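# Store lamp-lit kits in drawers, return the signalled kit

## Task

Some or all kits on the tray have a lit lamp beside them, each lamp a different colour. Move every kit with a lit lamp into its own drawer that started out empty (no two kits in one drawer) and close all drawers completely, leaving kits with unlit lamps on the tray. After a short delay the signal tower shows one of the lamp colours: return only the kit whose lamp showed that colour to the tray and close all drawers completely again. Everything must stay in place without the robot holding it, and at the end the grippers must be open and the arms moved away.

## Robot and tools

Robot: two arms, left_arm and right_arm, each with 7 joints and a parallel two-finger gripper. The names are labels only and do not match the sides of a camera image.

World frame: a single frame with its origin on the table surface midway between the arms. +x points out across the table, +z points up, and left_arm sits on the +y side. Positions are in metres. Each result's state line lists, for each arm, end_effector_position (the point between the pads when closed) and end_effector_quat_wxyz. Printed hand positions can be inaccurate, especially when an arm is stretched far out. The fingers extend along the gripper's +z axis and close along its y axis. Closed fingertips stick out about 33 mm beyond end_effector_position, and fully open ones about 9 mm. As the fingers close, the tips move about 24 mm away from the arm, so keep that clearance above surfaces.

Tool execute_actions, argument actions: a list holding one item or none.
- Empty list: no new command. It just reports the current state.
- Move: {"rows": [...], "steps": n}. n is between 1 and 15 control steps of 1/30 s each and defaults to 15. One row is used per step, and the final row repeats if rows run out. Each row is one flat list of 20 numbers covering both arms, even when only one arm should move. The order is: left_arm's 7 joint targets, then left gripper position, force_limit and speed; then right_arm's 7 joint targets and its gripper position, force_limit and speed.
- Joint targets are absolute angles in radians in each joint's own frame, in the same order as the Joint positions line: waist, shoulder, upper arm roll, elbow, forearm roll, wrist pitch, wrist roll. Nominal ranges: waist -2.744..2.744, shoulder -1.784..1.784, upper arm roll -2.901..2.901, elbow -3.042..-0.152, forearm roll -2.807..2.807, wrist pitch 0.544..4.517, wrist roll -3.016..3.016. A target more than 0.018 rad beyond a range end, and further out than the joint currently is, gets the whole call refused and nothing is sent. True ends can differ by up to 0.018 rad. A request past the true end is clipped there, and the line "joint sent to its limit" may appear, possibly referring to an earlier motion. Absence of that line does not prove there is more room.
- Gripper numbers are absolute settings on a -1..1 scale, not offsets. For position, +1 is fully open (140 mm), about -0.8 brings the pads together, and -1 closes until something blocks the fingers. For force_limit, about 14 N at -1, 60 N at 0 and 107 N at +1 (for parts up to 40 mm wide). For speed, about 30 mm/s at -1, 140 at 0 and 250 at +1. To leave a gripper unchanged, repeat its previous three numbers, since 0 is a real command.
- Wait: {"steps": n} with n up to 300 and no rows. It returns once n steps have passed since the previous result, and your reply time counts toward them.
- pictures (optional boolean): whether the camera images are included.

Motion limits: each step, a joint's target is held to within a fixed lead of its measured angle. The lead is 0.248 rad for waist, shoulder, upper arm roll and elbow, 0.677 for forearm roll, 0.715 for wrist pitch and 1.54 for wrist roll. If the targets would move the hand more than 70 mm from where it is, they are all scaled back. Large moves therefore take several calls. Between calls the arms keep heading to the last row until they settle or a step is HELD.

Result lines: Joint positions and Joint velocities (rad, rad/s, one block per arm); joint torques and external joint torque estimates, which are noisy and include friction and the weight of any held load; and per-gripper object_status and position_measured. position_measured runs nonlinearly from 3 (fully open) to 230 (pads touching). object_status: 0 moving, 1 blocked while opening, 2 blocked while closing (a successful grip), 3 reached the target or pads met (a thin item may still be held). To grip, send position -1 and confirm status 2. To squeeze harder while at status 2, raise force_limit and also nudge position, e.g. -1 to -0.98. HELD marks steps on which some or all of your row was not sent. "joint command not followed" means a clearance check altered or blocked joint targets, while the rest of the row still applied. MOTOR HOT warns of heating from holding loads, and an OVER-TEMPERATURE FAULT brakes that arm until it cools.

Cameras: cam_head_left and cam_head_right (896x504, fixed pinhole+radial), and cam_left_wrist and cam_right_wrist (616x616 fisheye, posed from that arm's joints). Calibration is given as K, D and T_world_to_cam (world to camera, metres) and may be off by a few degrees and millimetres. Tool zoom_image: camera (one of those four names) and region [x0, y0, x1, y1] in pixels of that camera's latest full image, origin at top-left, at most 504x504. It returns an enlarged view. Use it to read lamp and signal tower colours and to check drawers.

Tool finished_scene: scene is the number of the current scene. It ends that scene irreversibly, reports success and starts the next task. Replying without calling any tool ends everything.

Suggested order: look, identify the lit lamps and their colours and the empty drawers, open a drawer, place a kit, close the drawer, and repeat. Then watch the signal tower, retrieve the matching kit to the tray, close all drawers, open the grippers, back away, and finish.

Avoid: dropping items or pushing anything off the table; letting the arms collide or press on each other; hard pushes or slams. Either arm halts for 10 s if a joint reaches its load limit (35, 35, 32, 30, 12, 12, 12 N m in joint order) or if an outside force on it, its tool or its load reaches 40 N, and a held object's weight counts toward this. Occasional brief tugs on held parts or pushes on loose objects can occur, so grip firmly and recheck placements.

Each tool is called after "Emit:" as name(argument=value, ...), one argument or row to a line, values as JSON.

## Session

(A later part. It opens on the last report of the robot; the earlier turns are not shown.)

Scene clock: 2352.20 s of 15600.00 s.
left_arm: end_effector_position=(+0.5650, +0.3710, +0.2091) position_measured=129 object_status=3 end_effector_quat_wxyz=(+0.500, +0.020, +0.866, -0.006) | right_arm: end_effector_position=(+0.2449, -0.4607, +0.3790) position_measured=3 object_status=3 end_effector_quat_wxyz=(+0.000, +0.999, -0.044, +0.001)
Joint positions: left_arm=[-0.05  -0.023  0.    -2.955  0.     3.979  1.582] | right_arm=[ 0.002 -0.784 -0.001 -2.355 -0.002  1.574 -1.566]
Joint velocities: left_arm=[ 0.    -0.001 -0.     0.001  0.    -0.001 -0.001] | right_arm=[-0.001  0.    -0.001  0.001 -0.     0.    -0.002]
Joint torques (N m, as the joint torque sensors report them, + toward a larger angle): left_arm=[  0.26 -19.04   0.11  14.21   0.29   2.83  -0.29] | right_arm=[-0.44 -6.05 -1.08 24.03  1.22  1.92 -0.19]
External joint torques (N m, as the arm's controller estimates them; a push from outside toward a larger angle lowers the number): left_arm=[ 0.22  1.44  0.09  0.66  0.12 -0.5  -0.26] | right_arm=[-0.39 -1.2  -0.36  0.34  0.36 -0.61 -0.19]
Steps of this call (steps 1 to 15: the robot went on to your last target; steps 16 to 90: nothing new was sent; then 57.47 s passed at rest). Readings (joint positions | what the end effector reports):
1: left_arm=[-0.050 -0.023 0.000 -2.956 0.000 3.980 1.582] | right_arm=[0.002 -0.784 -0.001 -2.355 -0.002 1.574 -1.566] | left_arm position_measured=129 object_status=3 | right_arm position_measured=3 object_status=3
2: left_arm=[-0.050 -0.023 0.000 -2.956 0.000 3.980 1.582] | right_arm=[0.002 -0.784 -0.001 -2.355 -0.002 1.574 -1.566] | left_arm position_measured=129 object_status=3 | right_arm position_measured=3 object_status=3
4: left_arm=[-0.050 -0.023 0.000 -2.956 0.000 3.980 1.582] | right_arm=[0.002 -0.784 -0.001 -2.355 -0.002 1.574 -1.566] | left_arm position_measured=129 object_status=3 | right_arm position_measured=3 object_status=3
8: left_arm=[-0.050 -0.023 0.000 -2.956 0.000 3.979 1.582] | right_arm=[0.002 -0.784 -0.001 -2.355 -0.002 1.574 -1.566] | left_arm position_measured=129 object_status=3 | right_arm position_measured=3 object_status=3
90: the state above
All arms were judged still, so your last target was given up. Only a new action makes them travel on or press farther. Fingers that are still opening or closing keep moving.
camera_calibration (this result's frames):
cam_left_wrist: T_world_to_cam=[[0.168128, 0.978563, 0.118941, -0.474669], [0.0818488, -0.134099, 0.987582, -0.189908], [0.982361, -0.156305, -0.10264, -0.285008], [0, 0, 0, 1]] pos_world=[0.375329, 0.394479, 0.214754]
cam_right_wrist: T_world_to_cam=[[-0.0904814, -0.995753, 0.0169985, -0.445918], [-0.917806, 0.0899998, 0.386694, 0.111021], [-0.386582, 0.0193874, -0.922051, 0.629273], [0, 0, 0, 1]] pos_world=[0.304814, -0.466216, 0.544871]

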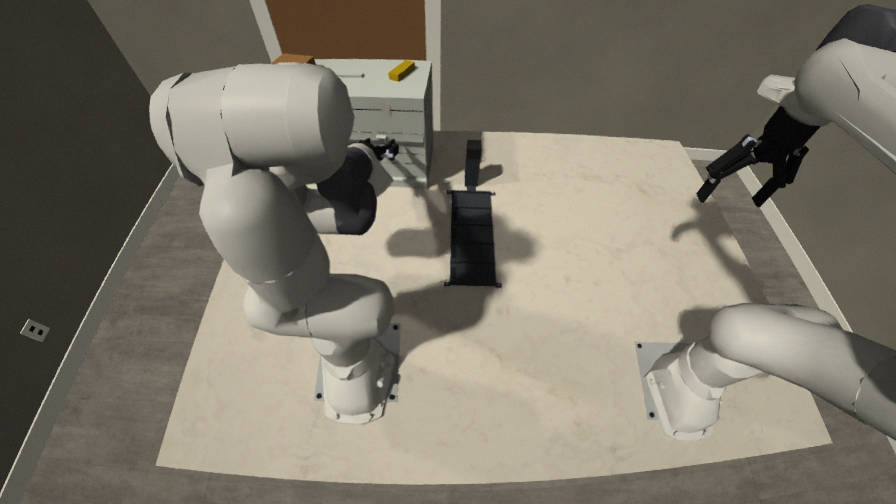

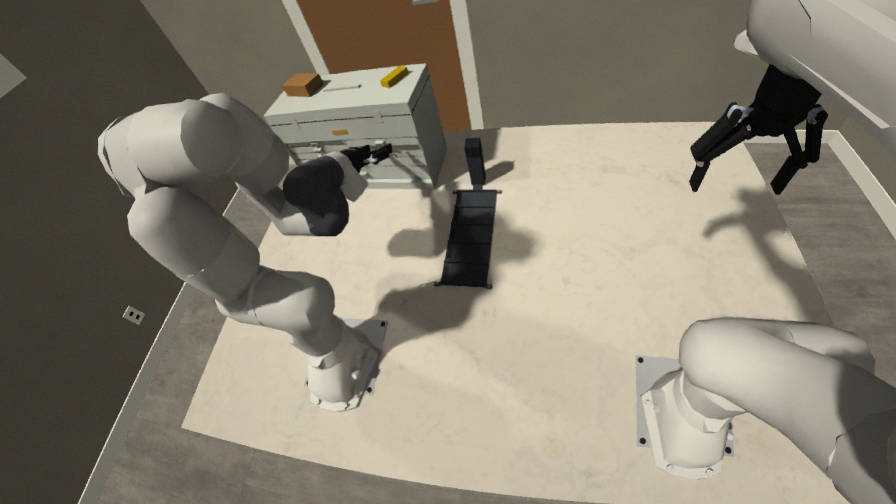

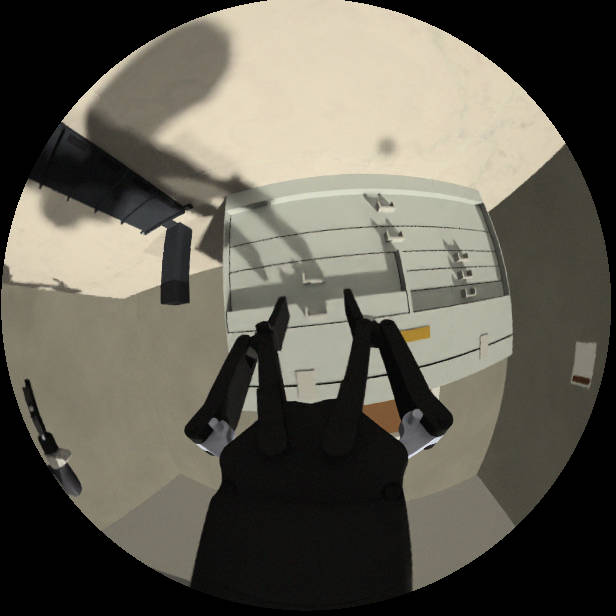

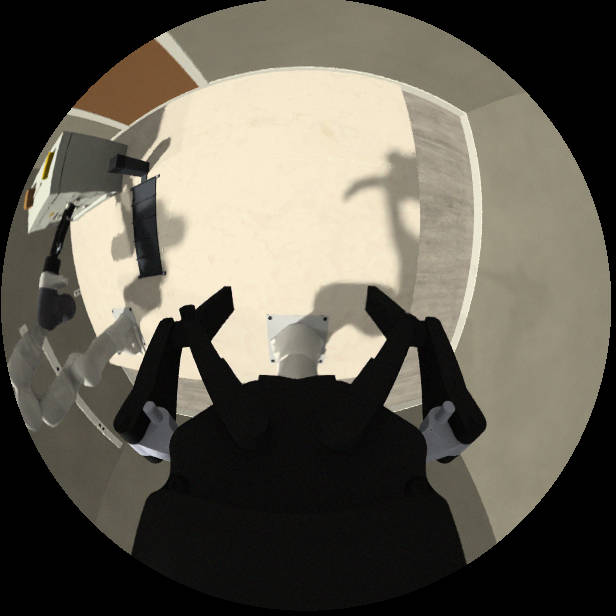

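Emit:
execute_actions(
  actions=[
    {"rows":[[-0.048,-0.021,0,-2.954,0,3.975,1.575,-1,0.3,0,0,-0.785,0,-2.356,0,1.571,-1.571,1,0,1]],"steps":15},
  ],
  pictures=false,
)

Emit:
execute_actions(
  actions=[
    {"rows":[[-0.05,-0.012,0,-2.941,0,3.971,1.58,-1,0.3,0,0,-0.785,0,-2.356,0,1.571,-1.571,1,0,1],[-0.05,-0.012,0,-2.941,0,3.971,1.58,-1,0.3,0,0,-0.785,0,-2.356,0,1.571,-1.571,1,0,1],[-0.05,-0.012,0,-2.941,0,3.971,1.58,-1,0.3,0,0,-0.785,0,-2.356,0,1.571,-1.571,1,0,1],[-0.05,-0.004,0,-2.928,0,3.967,1.58,-1,0.3,0,0,-0.785,0,-2.356,0,1.571,-1.571,1,0,1],[-0.05,-0.004,0,-2.928,0,3.967,1.58,-1,0.3,0,0,-0.785,0,-2.356,0,1.571,-1.571,1,0,1],[-0.05,-0.004,0,-2.928,0,3.967,1.58,-1,0.3,0,0,-0.785,0,-2.356,0,1.571,-1.571,1,0,1],[-0.05,0.004,0,-2.916,0,3.963,1.58,-1,0.3,0,0,-0.785,0,-2.356,0,1.571,-1.571,1,0,1]],"steps":15},
  ],
  pictures=false,
)

Scene clock: 2364.63 s of 15600.00 s.
left_arm: end_effector_position=(+0.5652, +0.3710, +0.2091) position_measured=196 object_status=0 end_effector_quat_wxyz=(+0.500, +0.020, +0.866, -0.006) | right_arm: end_effector_position=(+0.2449, -0.4607, +0.3790) position_measured=3 object_status=3 end_effector_quat_wxyz=(+0.000, +0.999, -0.044, +0.001)
Joint positions: left_arm=[-0.049 -0.023  0.    -2.955  0.     3.979  1.582] | right_arm=[ 0.002 -0.784 -0.001 -2.355 -0.002  1.574 -1.566]
Joint velocities: left_arm=[-0.001 -0.001  0.002  0.001  0.    -0.     0.   ] | right_arm=[-0.001 -0.002 -0.001  0.001 -0.001 -0.001  0.001]
Joint torques (N m, as the joint torque sensors report them, + toward a larger angle): left_arm=[  0.44 -19.     0.28  13.27   0.31   2.83  -0.28] | right_arm=[-0.61 -6.07 -1.46 23.47  1.15  1.96 -0.16]
External joint torques (N m, as the arm's controller estimates them; a push from outside toward a larger angle lowers the number): left_arm=[ 0.41  1.49  0.27 -0.24  0.15 -0.5  -0.26] | right_arm=[-0.59 -1.13 -0.77 -0.26  0.28 -0.57 -0.16]
Steps of this call (steps 1 to 90: nothing new was sent; then 8.93 s passed at rest; steps 91 to 105: all 15 steps of this action). Readings (joint positions | what the end effector reports):
91: left_arm=[-0.050 -0.023 0.000 -2.955 0.000 3.979 1.582] | right_arm=[0.002 -0.784 -0.001 -2.355 -0.002 1.574 -1.566] | left_arm position_measured=129 object_status=0 | right_arm position_measured=3 object_status=3
92: left_arm=[-0.050 -0.023 0.000 -2.955 0.000 3.979 1.582] | right_arm=[0.002 -0.784 -0.001 -2.355 -0.002 1.574 -1.566] | left_arm position_measured=135 object_status=0 | right_arm position_measured=3 object_status=3
94: left_arm=[-0.050 -0.023 0.000 -2.955 0.000 3.979 1.582] | right_arm=[0.002 -0.784 -0.001 -2.355 -0.002 1.574 -1.566] | left_arm position_measured=150 object_status=0 | right_arm position_measured=3 object_status=3
98: left_arm=[-0.050 -0.023 0.000 -2.955 0.000 3.979 1.582] | right_arm=[0.002 -0.784 -0.001 -2.355 -0.002 1.574 -1.566] | left_arm position_measured=181 object_status=0 | right_arm position_measured=3 object_status=3
105: the state above

Scene clock: 2365.13 s of 15600.00 s.
left_arm: end_effector_position=(+0.5769, +0.3703, +0.2090) position_measured=196 object_status=2 end_effector_quat_wxyz=(+0.500, +0.020, +0.866, -0.006) | right_arm: end_effector_position=(+0.2449, -0.4607, +0.3790) position_measured=3 object_status=3 end_effector_quat_wxyz=(+0.000, +0.999, -0.044, +0.001)
Joint positions: left_arm=[-0.05   0.002  0.    -2.919  0.     3.968  1.582] | right_arm=[ 0.002 -0.784 -0.001 -2.355 -0.002  1.574 -1.566]
Joint velocities: left_arm=[ 0.     0.    -0.001  0.005 -0.001 -0.004  0.001] | right_arm=[-0.001  0.001 -0.    -0.     0.002 -0.    -0.001]
Joint torques (N m, as the joint torque sensors report them, + toward a larger angle): left_arm=[ -0.43 -20.04   0.44  14.92   0.32   2.84   0.04] | right_arm=[-0.75 -6.11 -1.09 22.72  1.19  1.96 -0.14]
External joint torques (N m, as the arm's controller estimates them; a push from outside toward a larger angle lowers the number): left_arm=[-0.44  1.45  0.43  1.31  0.14 -0.48  0.06] | right_arm=[-0.76 -1.31 -0.45 -0.91  0.31 -0.56 -0.14]
Steps of this call (steps 1 to 15: all 15 steps of this action). Readings (joint positions | what the end effector reports):
1: left_arm=[-0.049 -0.021 0.000 -2.953 0.000 3.978 1.582] | right_arm=[0.002 -0.784 -0.001 -2.355 -0.002 1.574 -1.566] | left_arm position_measured=196 object_status=2 | right_arm position_measured=3 object_status=3
2: left_arm=[-0.050 -0.019 0.000 -2.949 0.000 3.978 1.582] | right_arm=[0.002 -0.784 -0.001 -2.355 -0.002 1.574 -1.566] | left_arm position_measured=196 object_status=2 | right_arm position_measured=3 object_status=3
4: left_arm=[-0.050 -0.014 0.000 -2.943 0.000 3.976 1.582] | right_arm=[0.002 -0.784 -0.001 -2.355 -0.002 1.574 -1.566] | left_arm position_measured=196 object_status=2 | right_arm position_measured=3 object_status=3
8: left_arm=[-0.050 -0.003 0.000 -2.927 0.000 3.971 1.582] | right_arm=[0.002 -0.784 -0.001 -2.355 -0.002 1.574 -1.566] | left_arm position_measured=196 object_status=2 | right_arm position_measured=3 object_status=3
15: the state above

Emit:
execute_actions(
  actions=[
    {"rows":[[-0.05,0.01,0,-2.907,0,3.96,1.58,-1,0.3,0,0,-0.785,0,-2.356,0,1.571,-1.571,1,0,1],[-0.05,0.01,0,-2.907,0,3.96,1.58,-1,0.3,0,0,-0.785,0,-2.356,0,1.571,-1.571,1,0,1],[-0.05,0.01,0,-2.907,0,3.96,1.58,-1,0.3,0,0,-0.785,0,-2.356,0,1.571,-1.571,1,0,1],[-0.05,0.016,0,-2.898,0,3.957,1.58,-1,0.3,0,0,-0.785,0,-2.356,0,1.571,-1.571,1,0,1]],"steps":15},
  ],
  pictures=false,
)

Emit:
execute_actions(
  actions=[
    {"rows":[[-0.05,0.02,0,-2.892,0,3.955,1.58,-1,0.3,0,0,-0.785,0,-2.356,0,1.571,-1.571,1,0,1]],"steps":12},
  ],
  pictures=false,
)

Scene clock: 2375.10 s of 15600.00 s.
left_arm: end_effector_position=(+0.5815, +0.3700, +0.2089) position_measured=196 object_status=2 end_effector_quat_wxyz=(+0.500, +0.020, +0.866, -0.006) | right_arm: end_effector_position=(+0.2449, -0.4607, +0.3790) position_measured=3 object_status=3 end_effector_quat_wxyz=(+0.000, +0.999, -0.044, +0.001)
Joint positions: left_arm=[-0.05   0.012  0.    -2.905  0.001  3.964  1.582] | right_arm=[ 0.002 -0.784 -0.001 -2.355 -0.002  1.574 -1.566]
Joint velocities: left_arm=[ 0.     0.     0.001  0.     0.002 -0.    -0.001] | right_arm=[ 0.    -0.002 -0.001 -0.001 -0.    -0.001  0.   ]
Joint torques (N m, as the joint torque sensors report them, + toward a larger angle): left_arm=[ -0.71 -18.76   0.57  17.47   0.32   2.35  -0.14] | right_arm=[-0.67 -5.96 -0.91 23.72  1.21  1.91 -0.15]
External joint torques (N m, as the arm's controller estimates them; a push from outside toward a larger angle lowers the number): left_arm=[-0.71  3.22  0.56  3.7   0.14 -0.98 -0.12] | right_arm=[-0.63 -1.01 -0.19  0.    0.34 -0.62 -0.15]
Steps of this call (steps 1 to 15: the robot went on to your last target; steps 16 to 90: nothing new was sent; then 6.47 s passed at rest; steps 91 to 105: all 15 steps of this action). Readings (joint positions | what the end effector reports):
91: left_arm=[-0.050 0.003 0.000 -2.917 0.000 3.967 1.582] | right_arm=[0.002 -0.784 -0.001 -2.355 -0.002 1.574 -1.566] | left_arm position_measured=196 object_status=2 | right_arm position_measured=3 object_status=3
92: left_arm=[-0.050 0.005 0.000 -2.914 0.001 3.966 1.582] | right_arm=[0.002 -0.784 -0.001 -2.355 -0.002 1.574 -1.566] | left_arm position_measured=196 object_status=2 | right_arm position_measured=3 object_status=3
94: left_arm=[-0.050 0.008 0.000 -2.910 0.001 3.965 1.582] | right_arm=[0.002 -0.784 -0.001 -2.355 -0.002 1.574 -1.566] | left_arm position_measured=196 object_status=2 | right_arm position_measured=3 object_status=3
98: left_arm=[-0.050 0.012 0.000 -2.905 0.001 3.964 1.582] | right_arm=[0.002 -0.784 -0.001 -2.355 -0.002 1.574 -1.566] | left_arm position_measured=196 object_status=2 | right_arm position_measured=3 object_status=3
105: the state above

Scene clock: 2375.50 s of 15600.00 s.
left_arm: end_effector_position=(+0.5824, +0.3700, +0.2088) position_measured=196 object_status=2 end_effector_quat_wxyz=(+0.500, +0.020, +0.866, -0.006) | right_arm: end_effector_position=(+0.2449, -0.4607, +0.3790) position_measured=3 object_status=3 end_effector_quat_wxyz=(+0.000, +0.999, -0.044, +0.001)
Joint positions: left_arm=[-0.05   0.014  0.    -2.903  0.001  3.964  1.582] | right_arm=[ 0.002 -0.784 -0.001 -2.355 -0.002  1.574 -1.566]
Joint velocities: left_arm=[-0.001 -0.     0.     0.    -0.    -0.001 -0.001] | right_arm=[-0.001  0.    -0.     0.001 -0.    -0.    -0.   ]
Joint torques (N m, as the joint torque sensors report them, + toward a larger angle): left_arm=[ -1.28 -17.82  -0.12  19.22   0.26   2.16   0.03] | right_arm=[-1.04 -6.14 -0.89 23.42  1.17  1.87 -0.15]
External joint torques (N m, as the arm's controller estimates them; a push from outside toward a larger angle lowers the number): left_arm=[-1.3   4.21 -0.15  5.46  0.08 -1.17  0.05] | right_arm=[-1.01 -1.3  -0.18 -0.26  0.3  -0.66 -0.15]
Steps of this call (steps 1 to 12: all 12 steps of this action). Readings (joint positions | what the end effector reports):
1: left_arm=[-0.050 0.013 0.000 -2.904 0.001 3.964 1.582] | right_arm=[0.002 -0.784 -0.001 -2.355 -0.002 1.574 -1.566] | left_arm position_measured=196 object_status=2 | right_arm position_measured=3 object_status=3
2: left_arm=[-0.050 0.014 0.000 -2.903 0.001 3.964 1.582] | right_arm=[0.002 -0.784 -0.001 -2.355 -0.002 1.574 -1.566] | left_arm position_measured=196 object_status=2 | right_arm position_measured=3 object_status=3
4: left_arm=[-0.050 0.014 0.000 -2.903 0.001 3.964 1.582] | right_arm=[0.002 -0.784 -0.001 -2.355 -0.002 1.574 -1.566] | left_arm position_measured=196 object_status=2 | right_arm position_measured=3 object_status=3
8: left_arm=[-0.050 0.014 0.000 -2.903 0.001 3.964 1.582] | right_arm=[0.002 -0.784 -0.001 -2.355 -0.002 1.574 -1.566] | left_arm position_measured=196 object_status=2 | right_arm position_measured=3 object_status=3
12: the state above

Shut. Release and back off.

Emit:
execute_actions(
  actions=[
    {"rows":[[-0.05,0.012,0,-2.905,0,3.962,1.58,0,0,1,0,-0.785,0,-2.356,0,1.571,-1.571,1,0,1]],"steps":12},
  ],
  pictures=false,
)

Emit:
execute_actions(
  actions=[
    {"rows":[[-0.048,-0.006,0,-2.93,0,3.973,1.58,0,0,1,0,-0.785,0,-2.356,0,1.571,-1.571,1,0,1],[-0.048,-0.006,0,-2.93,0,3.973,1.58,0,0,1,0,-0.785,0,-2.356,0,1.571,-1.571,1,0,1],[-0.048,-0.006,0,-2.93,0,3.973,1.58,0,0,1,0,-0.785,0,-2.356,0,1.571,-1.571,1,0,1],[-0.047,-0.025,0,-2.958,0,3.984,1.58,0,0,1,0,-0.785,0,-2.356,0,1.571,-1.571,1,0,1],[-0.047,-0.025,0,-2.958,0,3.984,1.58,0,0,1,0,-0.785,0,-2.356,0,1.571,-1.571,1,0,1],[-0.047,-0.025,0,-2.958,0,3.984,1.58,0,0,1,0,-0.785,0,-2.356,0,1.571,-1.571,1,0,1],[-0.047,-0.043,0,-2.983,0,3.992,1.58,0,0,1,0,-0.785,0,-2.356,0,1.571,-1.571,1,0,1],[-0.047,-0.043,0,-2.983,0,3.992,1.58,0,0,1,0,-0.785,0,-2.356,0,1.571,-1.571,1,0,1],[-0.047,-0.043,0,-2.983,0,3.992,1.58,0,0,1,0,-0.785,0,-2.356,0,1.571,-1.571,1,0,1],[-0.047,-0.06,0,-3.008,0,4.0,1.58,0,0,1,0,-0.785,0,-2.356,0,1.571,-1.571,1,0,1]],"steps":15},
  ],
)

Scene clock: 2391.70 s of 15600.00 s.
left_arm: end_effector_position=(+0.5818, +0.3700, +0.2087) position_measured=129 object_status=0 end_effector_quat_wxyz=(+0.500, +0.020, +0.866, -0.006) | right_arm: end_effector_position=(+0.2449, -0.4607, +0.3790) position_measured=3 object_status=3 end_effector_quat_wxyz=(+0.000, +0.999, -0.044, +0.001)
Joint positions: left_arm=[-0.05   0.013  0.    -2.904  0.001  3.964  1.582] | right_arm=[ 0.002 -0.784 -0.001 -2.355 -0.002  1.574 -1.566]
Joint velocities: left_arm=[ 0.    -0.001 -0.001 -0.001  0.    -0.    -0.001] | right_arm=[ 0.    -0.001 -0.001 -0.001  0.001  0.     0.   ]
Joint torques (N m, as the joint torque sensors report them, + toward a larger angle): left_arm=[ -1.12 -22.45   0.17  13.25   0.13   3.1    0.14] | right_arm=[-0.85 -5.97 -0.94 23.12  1.14  1.88 -0.22]
External joint torques (N m, as the arm's controller estimates them; a push from outside toward a larger angle lowers the number): left_arm=[-1.08 -0.44  0.19 -0.48 -0.06 -0.22  0.16] | right_arm=[-0.82 -1.14 -0.23 -0.53  0.26 -0.65 -0.22]
Steps of this call (steps 1 to 15: the robot went on to your last target; steps 16 to 260: nothing new was sent; then 7.13 s passed at rest; steps 261 to 272: all 12 steps of this action). Readings (joint positions | what the end effector reports):
261: left_arm=[-0.050 0.013 0.000 -2.904 0.001 3.964 1.582] | right_arm=[0.002 -0.784 -0.001 -2.355 -0.002 1.574 -1.566] | left_arm position_measured=196 object_status=0 | right_arm position_measured=3 object_status=3
262: left_arm=[-0.050 0.013 0.000 -2.904 0.001 3.964 1.582] | right_arm=[0.002 -0.784 -0.001 -2.355 -0.002 1.574 -1.566] | left_arm position_measured=193 object_status=0 | right_arm position_measured=3 object_status=3
264: left_arm=[-0.050 0.013 0.000 -2.904 0.001 3.964 1.582] | right_arm=[0.002 -0.784 -0.001 -2.355 -0.002 1.574 -1.566] | left_arm position_measured=166 object_status=0 | right_arm position_measured=3 object_status=3
268: left_arm=[-0.050 0.013 0.000 -2.904 0.001 3.964 1.582] | right_arm=[0.002 -0.784 -0.001 -2.355 -0.002 1.574 -1.566] | left_arm position_measured=129 object_status=0 | right_arm position_measured=3 object_status=3
272: the state above

Scene clock: 2392.20 s of 15600.00 s.
left_arm: end_effector_position=(+0.5485, +0.3712, +0.2077) position_measured=129 object_status=3 end_effector_quat_wxyz=(+0.498, +0.020, +0.867, -0.006) | right_arm: end_effector_position=(+0.2449, -0.4607, +0.3790) position_measured=3 object_status=3 end_effector_quat_wxyz=(+0.000, +0.999, -0.044, +0.001)
Joint positions: left_arm=[-0.05  -0.056  0.    -3.004  0.001  3.991  1.582] | right_arm=[ 0.002 -0.784 -0.001 -2.355 -0.002  1.574 -1.566]
Joint velocities: left_arm=[ 0.002 -0.026 -0.001 -0.035  0.002  0.032  0.   ] | right_arm=[ 0.     0.    -0.     0.001 -0.     0.     0.001]
Joint torques (N m, as the joint torque sensors report them, + toward a larger angle): left_arm=[  1.09 -19.24   0.51  12.13   0.17   3.94  -0.09] | right_arm=[-0.52 -6.31 -0.63 23.83  1.2   1.89 -0.15]
External joint torques (N m, as the arm's controller estimates them; a push from outside toward a larger angle lowers the number): left_arm=[ 1.06 -0.35  0.53 -1.41  0.    0.63 -0.07] | right_arm=[-0.51 -1.51  0.06  0.16  0.33 -0.64 -0.16]
Steps of this call (steps 1 to 15: all 15 steps of this action). Readings (joint positions | what the end effector reports):
1: left_arm=[-0.050 0.009 0.000 -2.910 0.001 3.965 1.582] | right_arm=[0.002 -0.784 -0.001 -2.355 -0.002 1.574 -1.566] | left_arm position_measured=129 object_status=0 | right_arm position_measured=3 object_status=3
2: left_arm=[-0.050 0.004 0.000 -2.916 0.001 3.966 1.582] | right_arm=[0.002 -0.784 -0.001 -2.355 -0.002 1.574 -1.566] | left_arm position_measured=129 object_status=3 | right_arm position_measured=3 object_status=3
4: left_arm=[-0.050 -0.005 0.000 -2.930 0.001 3.968 1.582] | right_arm=[0.002 -0.784 -0.001 -2.355 -0.002 1.574 -1.566] | left_arm position_measured=129 object_status=3 | right_arm position_measured=3 object_status=3
8: left_arm=[-0.050 -0.029 0.000 -2.965 0.001 3.977 1.582] | right_arm=[0.002 -0.784 -0.001 -2.355 -0.002 1.574 -1.566] | left_arm position_measured=129 object_status=3 | right_arm position_measured=3 object_status=3
15: the state above
camera_calibration (this result's frames):
cam_left_wrist: T_world_to_cam=[[0.169348, 0.978414, 0.118439, -0.472473], [0.0857108, -0.13434, 0.987222, -0.189049], [0.981822, -0.157033, -0.106611, -0.267512], [0, 0, 0, 1]] pos_world=[0.358865, 0.394869, 0.214073]
cam_right_wrist: T_world_to_cam=[[-0.0904813, -0.995753, 0.0169985, -0.445918], [-0.917806, 0.0899997, 0.386694, 0.111021], [-0.386582, 0.0193873, -0.922051, 0.629273], [0, 0, 0, 1]] pos_world=[0.304814, -0.466216, 0.544871]

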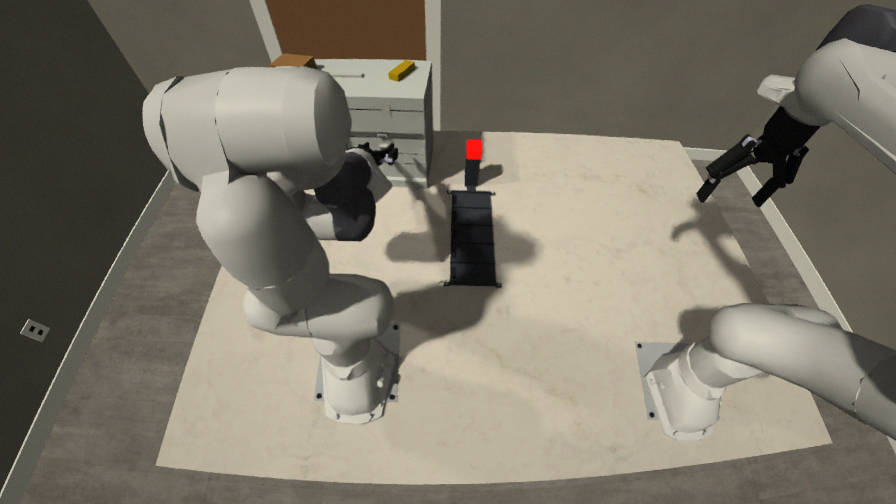

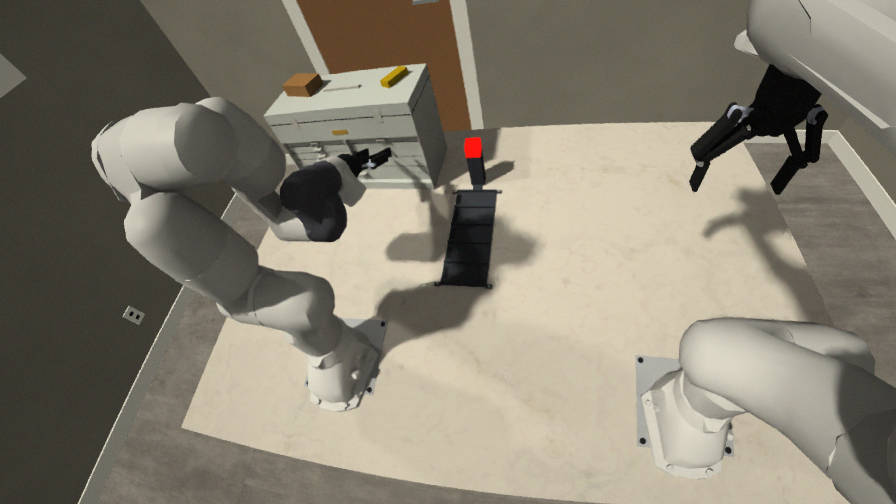

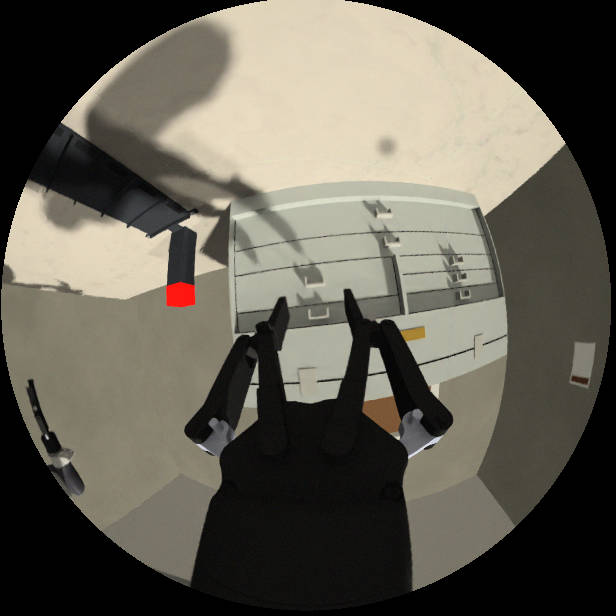

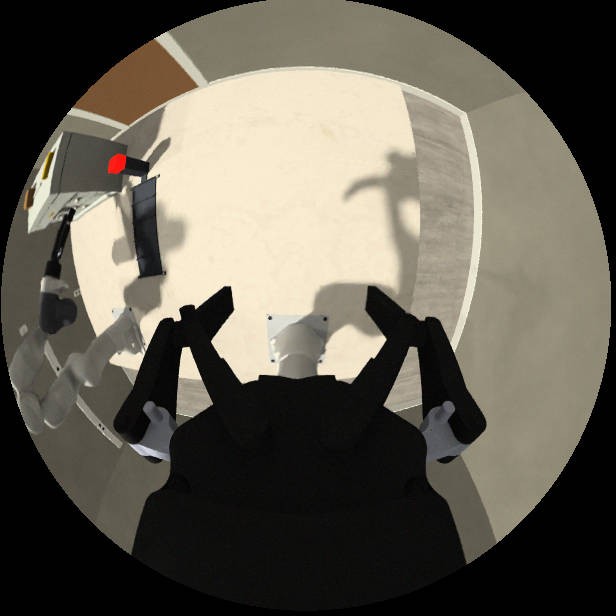

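Emit:
execute_actions(
  actions=[
    {"rows":[[0.6,-0.06,0,-3.008,0,4.0,1.6,0,0,1,0,-0.785,0,-2.356,0,1.571,-1.571,1,0,1]],"steps":15},
  ],
  pictures=false,
)

Emit:
execute_actions(
  actions=[
    {"rows":[[0.72,0.1,0,-3.0,0.25,4.13,1.66,0,0,1,0,-0.785,0,-2.356,0,1.571,-1.571,1,0,1]],"steps":15},
  ],
  pictures=false,
)

Emit:
execute_actions(
  actions=[
    {"rows":[[0.72,0.26,0,-2.995,0.5,4.26,1.72,0,0,1,0,-0.785,0,-2.356,0,1.571,-1.571,1,0,1]],"steps":12},
  ],
  pictures=false,
)

Emit:
execute_actions(
  actions=[
    {"rows":[[0.66,0.406,0,-2.944,0.69,4.349,1.725,0,0,1,0,-0.785,0,-2.356,0,1.571,-1.571,1,0,1]],"steps":15},
  ],
  pictures=false,
)

Scene clock: 2415.27 s of 15600.00 s.
left_arm: end_effector_position=(+0.4699, +0.6707, +0.2092) position_measured=129 object_status=3 end_effector_quat_wxyz=(+0.480, -0.227, +0.836, +0.139) | right_arm: end_effector_position=(+0.2449, -0.4607, +0.3790) position_measured=3 object_status=3 end_effector_quat_wxyz=(+0.000, +0.999, -0.044, +0.001)
Joint positions: left_arm=[ 0.534 -0.058  0.    -3.007  0.002  3.996  1.586] | right_arm=[ 0.002 -0.784 -0.001 -2.355 -0.002  1.574 -1.566]
Joint velocities: left_arm=[ 0.897  0.001  0.073  0.001 -0.037  0.     0.023] | right_arm=[ 0.001  0.001  0.001 -0.001 -0.001  0.     0.   ]
Joint torques (N m, as the joint torque sensors report them, + toward a larger angle): left_arm=[ -3.94 -20.59  -3.31  11.69   1.07   4.02   0.51] | right_arm=[-0.94 -5.79 -0.92 23.79  1.16  1.9  -0.19]
External joint torques (N m, as the arm's controller estimates them; a push from outside toward a larger angle lowers the number): left_arm=[ 1.68 -1.65  2.09 -0.98 -0.52  0.67  0.54] | right_arm=[-1.   -1.04 -0.35  0.2   0.28 -0.62 -0.19]
Steps of this call (steps 1 to 15: the robot went on to your last target; steps 16 to 90: nothing new was sent; then 19.57 s passed at rest; steps 91 to 105: all 15 steps of this action). Readings (joint positions | what the end effector reports):
91: left_arm=[-0.021 -0.058 -0.008 -3.007 0.004 3.996 1.582] | right_arm=[0.002 -0.784 -0.001 -2.355 -0.002 1.574 -1.566] | left_arm position_measured=129 object_status=3 | right_arm position_measured=3 object_status=3
92: left_arm=[0.017 -0.058 -0.008 -3.007 0.005 3.996 1.582] | right_arm=[0.002 -0.784 -0.001 -2.355 -0.002 1.574 -1.566] | left_arm position_measured=129 object_status=3 | right_arm position_measured=3 object_status=3
94: left_arm=[0.097 -0.058 -0.006 -3.007 0.004 3.996 1.583] | right_arm=[0.002 -0.784 -0.001 -2.355 -0.002 1.574 -1.566] | left_arm position_measured=129 object_status=3 | right_arm position_measured=3 object_status=3
98: left_arm=[0.257 -0.058 -0.004 -3.007 0.003 3.996 1.583] | right_arm=[0.002 -0.784 -0.001 -2.355 -0.002 1.574 -1.566] | left_arm position_measured=129 object_status=3 | right_arm position_measured=3 object_status=3
105: the state above

Scene clock: 2415.77 s of 15600.00 s.
left_arm: end_effector_position=(+0.4465, +0.6826, +0.1669) position_measured=129 object_status=3 end_effector_quat_wxyz=(+0.467, -0.180, +0.854, +0.139) | right_arm: end_effector_position=(+0.2449, -0.4607, +0.3790) position_measured=3 object_status=3 end_effector_quat_wxyz=(+0.000, +0.999, -0.044, +0.001)
Joint positions: left_arm=[ 0.717  0.098  0.003 -3.002  0.243  4.119  1.64 ] | right_arm=[ 0.002 -0.784 -0.001 -2.355 -0.002  1.574 -1.566]
Joint velocities: left_arm=[ 0.005  0.001 -0.    -0.     0.035  0.043  0.045] | right_arm=[-0.001  0.002  0.001 -0.001  0.001  0.    -0.001]
Joint torques (N m, as the joint torque sensors report them, + toward a larger angle): left_arm=[  0.84 -19.67  -1.04  10.16   0.85   4.13   0.38] | right_arm=[-0.68 -6.   -1.18 23.57  1.14  1.85 -0.17]
External joint torques (N m, as the arm's controller estimates them; a push from outside toward a larger angle lowers the number): left_arm=[ 0.77  1.62 -1.12 -0.04  0.88  0.81  0.4 ] | right_arm=[-0.68 -1.25 -0.53 -0.03  0.27 -0.68 -0.17]
Steps of this call (steps 1 to 15: all 15 steps of this action). Readings (joint positions | what the end effector reports):
1: left_arm=[0.589 -0.028 -0.002 -2.999 0.055 4.022 1.593] | right_arm=[0.002 -0.784 -0.001 -2.355 -0.002 1.574 -1.566] | left_arm position_measured=129 object_status=3 | right_arm position_measured=3 object_status=3
2: left_arm=[0.634 0.014 0.001 -2.996 0.100 4.041 1.599] | right_arm=[0.002 -0.784 -0.001 -2.355 -0.002 1.574 -1.566] | left_arm position_measured=129 object_status=3 | right_arm position_measured=3 object_status=3
4: left_arm=[0.685 0.069 0.003 -3.000 0.161 4.066 1.610] | right_arm=[0.002 -0.784 -0.001 -2.355 -0.002 1.574 -1.566] | left_arm position_measured=129 object_status=3 | right_arm position_measured=3 object_status=3
8: left_arm=[0.712 0.095 0.003 -3.002 0.218 4.097 1.625] | right_arm=[0.002 -0.784 -0.001 -2.355 -0.002 1.574 -1.566] | left_arm position_measured=129 object_status=3 | right_arm position_measured=3 object_status=3
15: the state above

Scene clock: 2416.17 s of 15600.00 s.
left_arm: end_effector_position=(+0.4643, +0.5977, +0.1286) position_measured=129 object_status=3 end_effector_quat_wxyz=(+0.475, -0.069, +0.875, +0.066) | right_arm: end_effector_position=(+0.2449, -0.4607, +0.3790) position_measured=3 object_status=3 end_effector_quat_wxyz=(+0.000, +0.999, -0.044, +0.001)
Joint positions: left_arm=[ 0.72   0.257  0.001 -2.997  0.487  4.241  1.692] | right_arm=[ 0.002 -0.784 -0.001 -2.355 -0.002  1.574 -1.566]
Joint velocities: left_arm=[ 0.     0.005 -0.001  0.001  0.088  0.09   0.069] | right_arm=[ 0.     0.     0.    -0.001  0.     0.    -0.   ]
Joint torques (N m, as the joint torque sensors report them, + toward a larger angle): left_arm=[ -1.25 -22.51  -0.49   7.4    0.94   4.13   0.53] | right_arm=[-0.58 -6.33 -1.51 23.16  1.23  1.9  -0.15]
External joint torques (N m, as the arm's controller estimates them; a push from outside toward a larger angle lowers the number): left_arm=[-1.39  0.72 -0.46  0.55  0.92  0.8   0.55] | right_arm=[-0.56 -1.52 -0.84 -0.48  0.36 -0.62 -0.15]
Steps of this call (steps 1 to 12: all 12 steps of this action). Readings (joint positions | what the end effector reports):
1: left_arm=[0.720 0.120 0.004 -2.996 0.281 4.139 1.645] | right_arm=[0.002 -0.784 -0.001 -2.355 -0.002 1.574 -1.566] | left_arm position_measured=129 object_status=3 | right_arm position_measured=3 object_status=3
2: left_arm=[0.720 0.155 0.004 -2.993 0.323 4.156 1.651] | right_arm=[0.002 -0.784 -0.001 -2.355 -0.002 1.574 -1.566] | left_arm position_measured=129 object_status=3 | right_arm position_measured=3 object_status=3
4: left_arm=[0.720 0.216 0.002 -2.995 0.397 4.187 1.663] | right_arm=[0.002 -0.784 -0.001 -2.355 -0.002 1.574 -1.566] | left_arm position_measured=129 object_status=3 | right_arm position_measured=3 object_status=3
8: left_arm=[0.720 0.254 0.001 -2.997 0.465 4.223 1.681] | right_arm=[0.002 -0.784 -0.001 -2.355 -0.002 1.574 -1.566] | left_arm position_measured=129 object_status=3 | right_arm position_measured=3 object_status=3
12: the state above

Scene clock: 2416.67 s of 15600.00 s.
left_arm: end_effector_position=(+0.4858, +0.5068, +0.1122) position_measured=129 object_status=3 end_effector_quat_wxyz=(+0.496, +0.028, +0.867, -0.021) | right_arm: end_effector_position=(+0.2449, -0.4607, +0.3790) position_measured=3 object_status=3 end_effector_quat_wxyz=(+0.000, +0.999, -0.044, +0.001)
Joint positions: left_arm=[ 0.663  0.404  0.    -2.946  0.684  4.339  1.713] | right_arm=[ 0.002 -0.784 -0.001 -2.355 -0.002  1.574 -1.566]
Joint velocities: left_arm=[ 0.     0.001 -0.     0.003  0.029  0.039  0.016] | right_arm=[-0.002 -0.001 -0.    -0.    -0.    -0.    -0.   ]
Joint torques (N m, as the joint torque sensors report them, + toward a larger angle): left_arm=[ -2.01 -23.99  -0.1    4.57   1.32   3.93   0.43] | right_arm=[-0.91 -6.45 -1.31 23.34  1.18  1.94 -0.19]
External joint torques (N m, as the arm's controller estimates them; a push from outside toward a larger angle lowers the number): left_arm=[-2.06  1.25  0.34  0.01  1.06  0.65  0.46] | right_arm=[-0.87 -1.59 -0.6  -0.31  0.32 -0.59 -0.19]
Steps of this call (steps 1 to 15: all 15 steps of this action). Readings (joint positions | what the end effector reports):
1: left_arm=[0.713 0.279 0.005 -2.985 0.516 4.256 1.694] | right_arm=[0.002 -0.784 -0.001 -2.355 -0.002 1.574 -1.566] | left_arm position_measured=129 object_status=3 | right_arm position_measured=3 object_status=3
2: left_arm=[0.701 0.311 0.005 -2.972 0.548 4.269 1.696] | right_arm=[0.002 -0.784 -0.001 -2.355 -0.002 1.574 -1.566] | left_arm position_measured=129 object_status=3 | right_arm position_measured=3 object_status=3
4: left_arm=[0.679 0.366 0.002 -2.957 0.608 4.293 1.700] | right_arm=[0.002 -0.784 -0.001 -2.355 -0.002 1.574 -1.566] | left_arm position_measured=129 object_status=3 | right_arm position_measured=3 object_status=3
8: left_arm=[0.664 0.400 0.000 -2.949 0.662 4.320 1.707] | right_arm=[0.002 -0.784 -0.001 -2.355 -0.002 1.574 -1.566] | left_arm position_measured=129 object_status=3 | right_arm position_measured=3 object_status=3
15: the state above

Advance along the track.

Emit:
execute_actions(
  actions=[
    {"rows":[[0.604,0.412,0,-2.895,0.648,4.32,1.68,0,0,1,0,-0.785,0,-2.356,0,1.571,-1.571,1,0,1],[0.604,0.412,0,-2.895,0.648,4.32,1.68,0,0,1,0,-0.785,0,-2.356,0,1.571,-1.571,1,0,1],[0.604,0.412,0,-2.895,0.648,4.32,1.68,0,0,1,0,-0.785,0,-2.356,0,1.571,-1.571,1,0,1],[0.604,0.412,0,-2.895,0.648,4.32,1.68,0,0,1,0,-0.785,0,-2.356,0,1.571,-1.571,1,0,1],[0.558,0.418,0,-2.845,0.616,4.288,1.646,0,0,1,0,-0.785,0,-2.356,0,1.571,-1.571,1,0,1],[0.558,0.418,0,-2.845,0.616,4.288,1.646,0,0,1,0,-0.785,0,-2.356,0,1.571,-1.571,1,0,1],[0.558,0.418,0,-2.845,0.616,4.288,1.646,0,0,1,0,-0.785,0,-2.356,0,1.571,-1.571,1,0,1],[0.558,0.418,0,-2.845,0.616,4.288,1.646,0,0,1,0,-0.785,0,-2.356,0,1.571,-1.571,1,0,1],[0.516,0.428,0,-2.792,0.587,4.254,1.614,0,0,1,0,-0.785,0,-2.356,0,1.571,-1.571,1,0,1]],"steps":15},
  ],
  pictures=false,
)

Emit:
execute_actions(
  actions=[
    {"rows":[[0.479,0.441,0,-2.737,0.563,4.218,1.586,0,0,1,0,-0.785,0,-2.356,0,1.571,-1.571,1,0,1]],"steps":15},
  ],
  pictures=false,
)

Emit:
execute_actions(
  actions=[
    {"rows":[[0.462,0.448,0,-2.709,0.552,4.199,1.572,0,0,1,0,-0.785,0,-2.356,0,1.571,-1.571,1,0,1],[0.462,0.448,0,-2.709,0.552,4.199,1.572,0,0,1,0,-0.785,0,-2.356,0,1.571,-1.571,1,0,1],[0.462,0.448,0,-2.709,0.552,4.199,1.572,0,0,1,0,-0.785,0,-2.356,0,1.571,-1.571,1,0,1],[0.462,0.448,0,-2.709,0.552,4.199,1.572,0,0,1,0,-0.785,0,-2.356,0,1.571,-1.571,1,0,1],[0.445,0.456,0,-2.68,0.542,4.18,1.559,0,0,1,0,-0.785,0,-2.356,0,1.571,-1.571,1,0,1]],"steps":15},
  ],
)

Scene clock: 2440.57 s of 15600.00 s.
left_arm: end_effector_position=(+0.5517, +0.4992, +0.1202) position_measured=129 object_status=3 end_effector_quat_wxyz=(+0.508, +0.050, +0.860, -0.014) | right_arm: end_effector_position=(+0.2449, -0.4607, +0.3790) position_measured=3 object_status=3 end_effector_quat_wxyz=(+0.000, +0.999, -0.044, +0.001)
Joint positions: left_arm=[ 0.521  0.425  0.    -2.796  0.597  4.271  1.652] | right_arm=[ 0.002 -0.784 -0.001 -2.355 -0.002  1.574 -1.566]
Joint velocities: left_arm=[-0.027  0.014 -0.     0.037 -0.057 -0.081 -0.104] | right_arm=[ 0.001  0.001  0.001  0.     0.001 -0.001 -0.001]
Joint torques (N m, as the joint torque sensors report them, + toward a larger angle): left_arm=[ -2.26 -28.75  -0.23   7.28  -0.43   2.68  -0.36] | right_arm=[-0.51 -6.18 -1.59 23.39  1.23  1.92 -0.16]
External joint torques (N m, as the arm's controller estimates them; a push from outside toward a larger angle lowers the number): left_arm=[-2.72 -0.26 -0.31  0.38 -0.49 -0.64 -0.34] | right_arm=[-0.57 -1.35 -0.99 -0.26  0.34 -0.6  -0.16]
Steps of this call (steps 1 to 15: the robot went on to your last target; steps 16 to 90: nothing new was sent; then 20.40 s passed at rest; steps 91 to 105: all 15 steps of this action). Readings (joint positions | what the end effector reports):
91: left_arm=[0.650 0.407 0.003 -2.935 0.678 4.342 1.715] | right_arm=[0.002 -0.784 -0.001 -2.355 -0.002 1.574 -1.566] | left_arm position_measured=129 object_status=3 | right_arm position_measured=3 object_status=3
92: left_arm=[0.636 0.408 0.003 -2.922 0.672 4.338 1.712] | right_arm=[0.002 -0.784 -0.001 -2.355 -0.002 1.574 -1.566] | left_arm position_measured=129 object_status=3 | right_arm position_measured=3 object_status=3
94: left_arm=[0.618 0.409 0.001 -2.906 0.663 4.334 1.707] | right_arm=[0.002 -0.784 -0.001 -2.355 -0.002 1.574 -1.566] | left_arm position_measured=129 object_status=3 | right_arm position_measured=3 object_status=3
98: left_arm=[0.571 0.414 0.001 -2.857 0.634 4.311 1.688] | right_arm=[0.002 -0.784 -0.001 -2.355 -0.002 1.574 -1.566] | left_arm position_measured=129 object_status=3 | right_arm position_measured=3 object_status=3
105: the state above

Scene clock: 2441.07 s of 15600.00 s.
left_arm: end_effector_position=(+0.5733, +0.4993, +0.1160) position_measured=129 object_status=3 end_effector_quat_wxyz=(+0.502, +0.040, +0.864, -0.017) | right_arm: end_effector_position=(+0.2449, -0.4607, +0.3790) position_measured=3 object_status=3 end_effector_quat_wxyz=(+0.000, +0.999, -0.044, +0.001)
Joint positions: left_arm=[ 0.482  0.439  0.001 -2.739  0.566  4.225  1.604] | right_arm=[ 0.002 -0.784 -0.001 -2.355 -0.002  1.574 -1.566]
Joint velocities: left_arm=[ 0.     0.    -0.001 -0.001 -0.006 -0.014 -0.038] | right_arm=[ 0.    -0.001 -0.     0.001 -0.002  0.001  0.   ]
Joint torques (N m, as the joint torque sensors report them, + toward a larger angle): left_arm=[ -2.48 -28.89  -1.48   8.73  -0.35   2.93  -0.23] | right_arm=[-0.87 -6.02 -1.47 23.6   1.2   1.91 -0.14]
External joint torques (N m, as the arm's controller estimates them; a push from outside toward a larger angle lowers the number): left_arm=[-2.5   1.22 -1.09  0.36 -0.39 -0.4  -0.2 ] | right_arm=[-0.87 -1.06 -0.79 -0.15  0.32 -0.63 -0.14]
Steps of this call (steps 1 to 15: all 15 steps of this action). Readings (joint positions | what the end effector reports):
1: left_arm=[0.512 0.429 0.002 -2.783 0.589 4.264 1.646] | right_arm=[0.002 -0.784 -0.001 -2.355 -0.002 1.574 -1.566] | left_arm position_measured=129 object_status=3 | right_arm position_measured=3 object_status=3
2: left_arm=[0.502 0.433 0.002 -2.768 0.583 4.256 1.641] | right_arm=[0.002 -0.784 -0.001 -2.355 -0.002 1.574 -1.566] | left_arm position_measured=129 object_status=3 | right_arm position_measured=3 object_status=3
4: left_arm=[0.489 0.436 0.001 -2.749 0.576 4.245 1.631] | right_arm=[0.002 -0.784 -0.001 -2.355 -0.002 1.574 -1.566] | left_arm position_measured=129 object_status=3 | right_arm position_measured=3 object_status=3
8: left_arm=[0.483 0.438 0.001 -2.740 0.569 4.232 1.618] | right_arm=[0.002 -0.784 -0.001 -2.355 -0.002 1.574 -1.566] | left_arm position_measured=129 object_status=3 | right_arm position_measured=3 object_status=3
15: the state above

Scene clock: 2441.57 s of 15600.00 s.
left_arm: end_effector_position=(+0.5951, +0.4977, +0.1155) position_measured=129 object_status=3 end_effector_quat_wxyz=(+0.501, +0.038, +0.864, -0.018) | right_arm: end_effector_position=(+0.2449, -0.4607, +0.3790) position_measured=3 object_status=3 end_effector_quat_wxyz=(+0.000, +0.999, -0.044, +0.001)
Joint positions: left_arm=[ 0.448  0.454  0.001 -2.682  0.546  4.187  1.575] | right_arm=[ 0.002 -0.784 -0.001 -2.355 -0.002  1.574 -1.566]
Joint velocities: left_arm=[ 0.001  0.003 -0.     0.003 -0.007 -0.02  -0.03 ] | right_arm=[-0.    -0.002  0.001  0.     0.     0.    -0.001]
Joint torques (N m, as the joint torque sensors report them, + toward a larger angle): left_arm=[ -2.52 -30.36  -1.39   9.56  -0.45   2.71  -0.25] | right_arm=[-0.52 -6.19 -1.32 23.86  1.17  1.87 -0.16]
External joint torques (N m, as the arm's controller estimates them; a push from outside toward a larger angle lowers the number): left_arm=[-2.63  1.   -1.1   0.3  -0.43 -0.61 -0.23] | right_arm=[-0.55 -1.22 -0.71  0.12  0.29 -0.67 -0.16]
Steps of this call (steps 1 to 15: all 15 steps of this action). Readings (joint positions | what the end effector reports):
1: left_arm=[0.479 0.441 0.001 -2.733 0.564 4.221 1.602] | right_arm=[0.002 -0.784 -0.001 -2.355 -0.002 1.574 -1.566] | left_arm position_measured=129 object_status=3 | right_arm position_measured=3 object_status=3
2: left_arm=[0.474 0.443 0.001 -2.725 0.561 4.218 1.599] | right_arm=[0.002 -0.784 -0.001 -2.355 -0.002 1.574 -1.566] | left_arm position_measured=129 object_status=3 | right_arm position_measured=3 object_status=3
4: left_arm=[0.468 0.445 0.001 -2.716 0.559 4.213 1.595] | right_arm=[0.002 -0.784 -0.001 -2.355 -0.002 1.574 -1.566] | left_arm position_measured=129 object_status=3 | right_arm position_measured=3 object_status=3
8: left_arm=[0.451 0.452 0.001 -2.688 0.550 4.197 1.585] | right_arm=[0.002 -0.784 -0.001 -2.355 -0.002 1.574 -1.566] | left_arm position_measured=129 object_status=3 | right_arm position_measured=3 object_status=3
15: the state above
camera_calibration (this result's frames):
cam_left_wrist: T_world_to_cam=[[0.209777, 0.970724, 0.116996, -0.613222], [0.0721839, -0.134708, 0.988253, -0.0769112], [0.975081, -0.198867, -0.0983292, -0.279355], [0, 0, 0, 1]] pos_world=[0.406585, 0.529355, 0.120284]
cam_right_wrist: T_world_to_cam=[[-0.0904812, -0.995753, 0.0169986, -0.445918], [-0.917806, 0.0899996, 0.386694, 0.111021], [-0.386582, 0.0193871, -0.922051, 0.629273], [0, 0, 0, 1]] pos_world=[0.304814, -0.466216, 0.544871]

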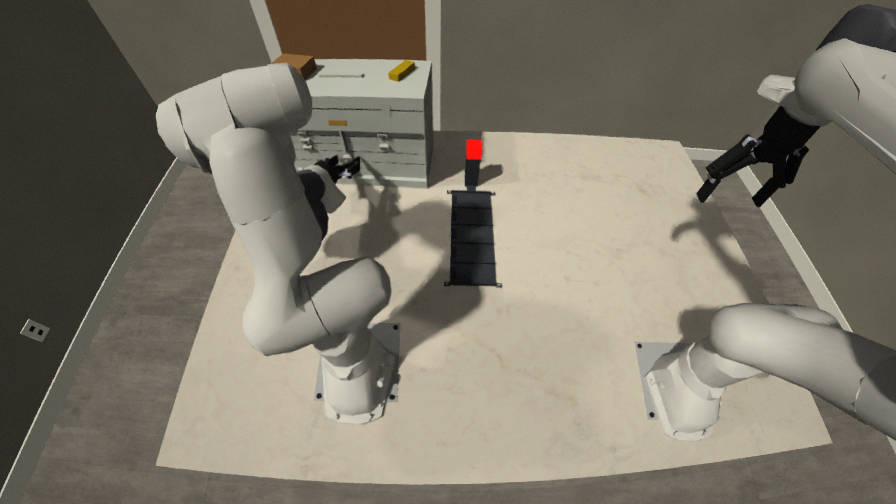

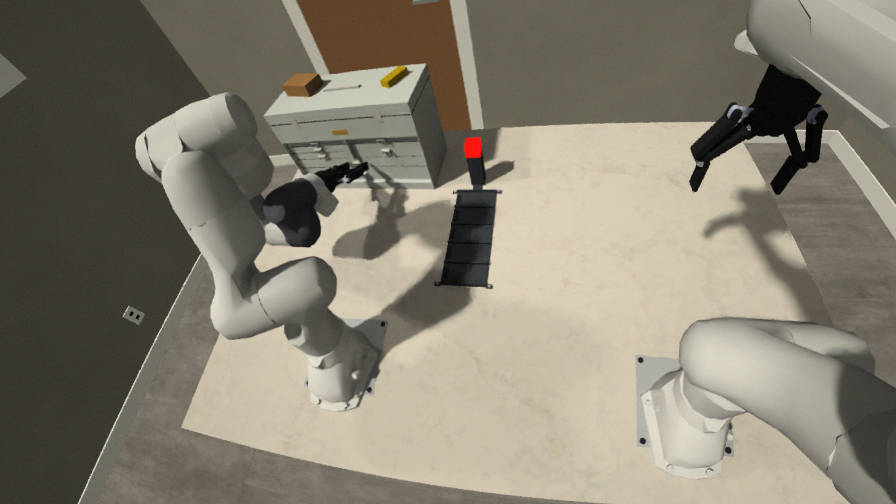

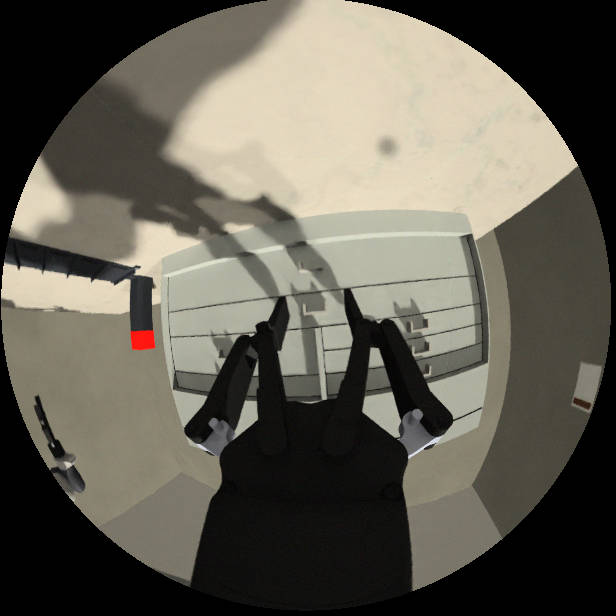

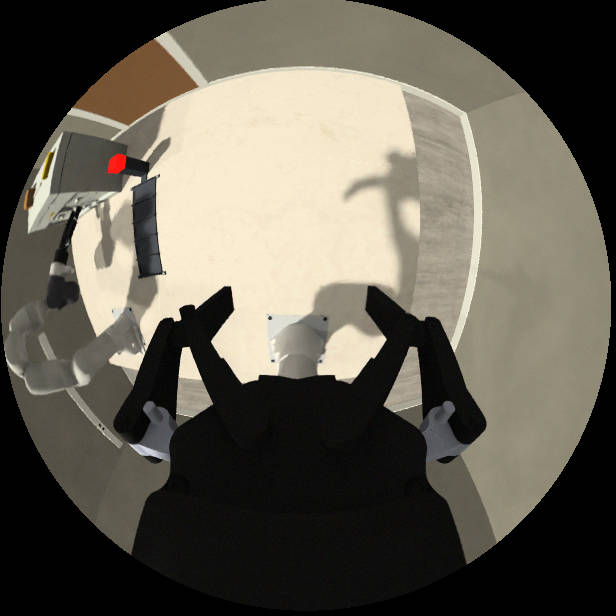

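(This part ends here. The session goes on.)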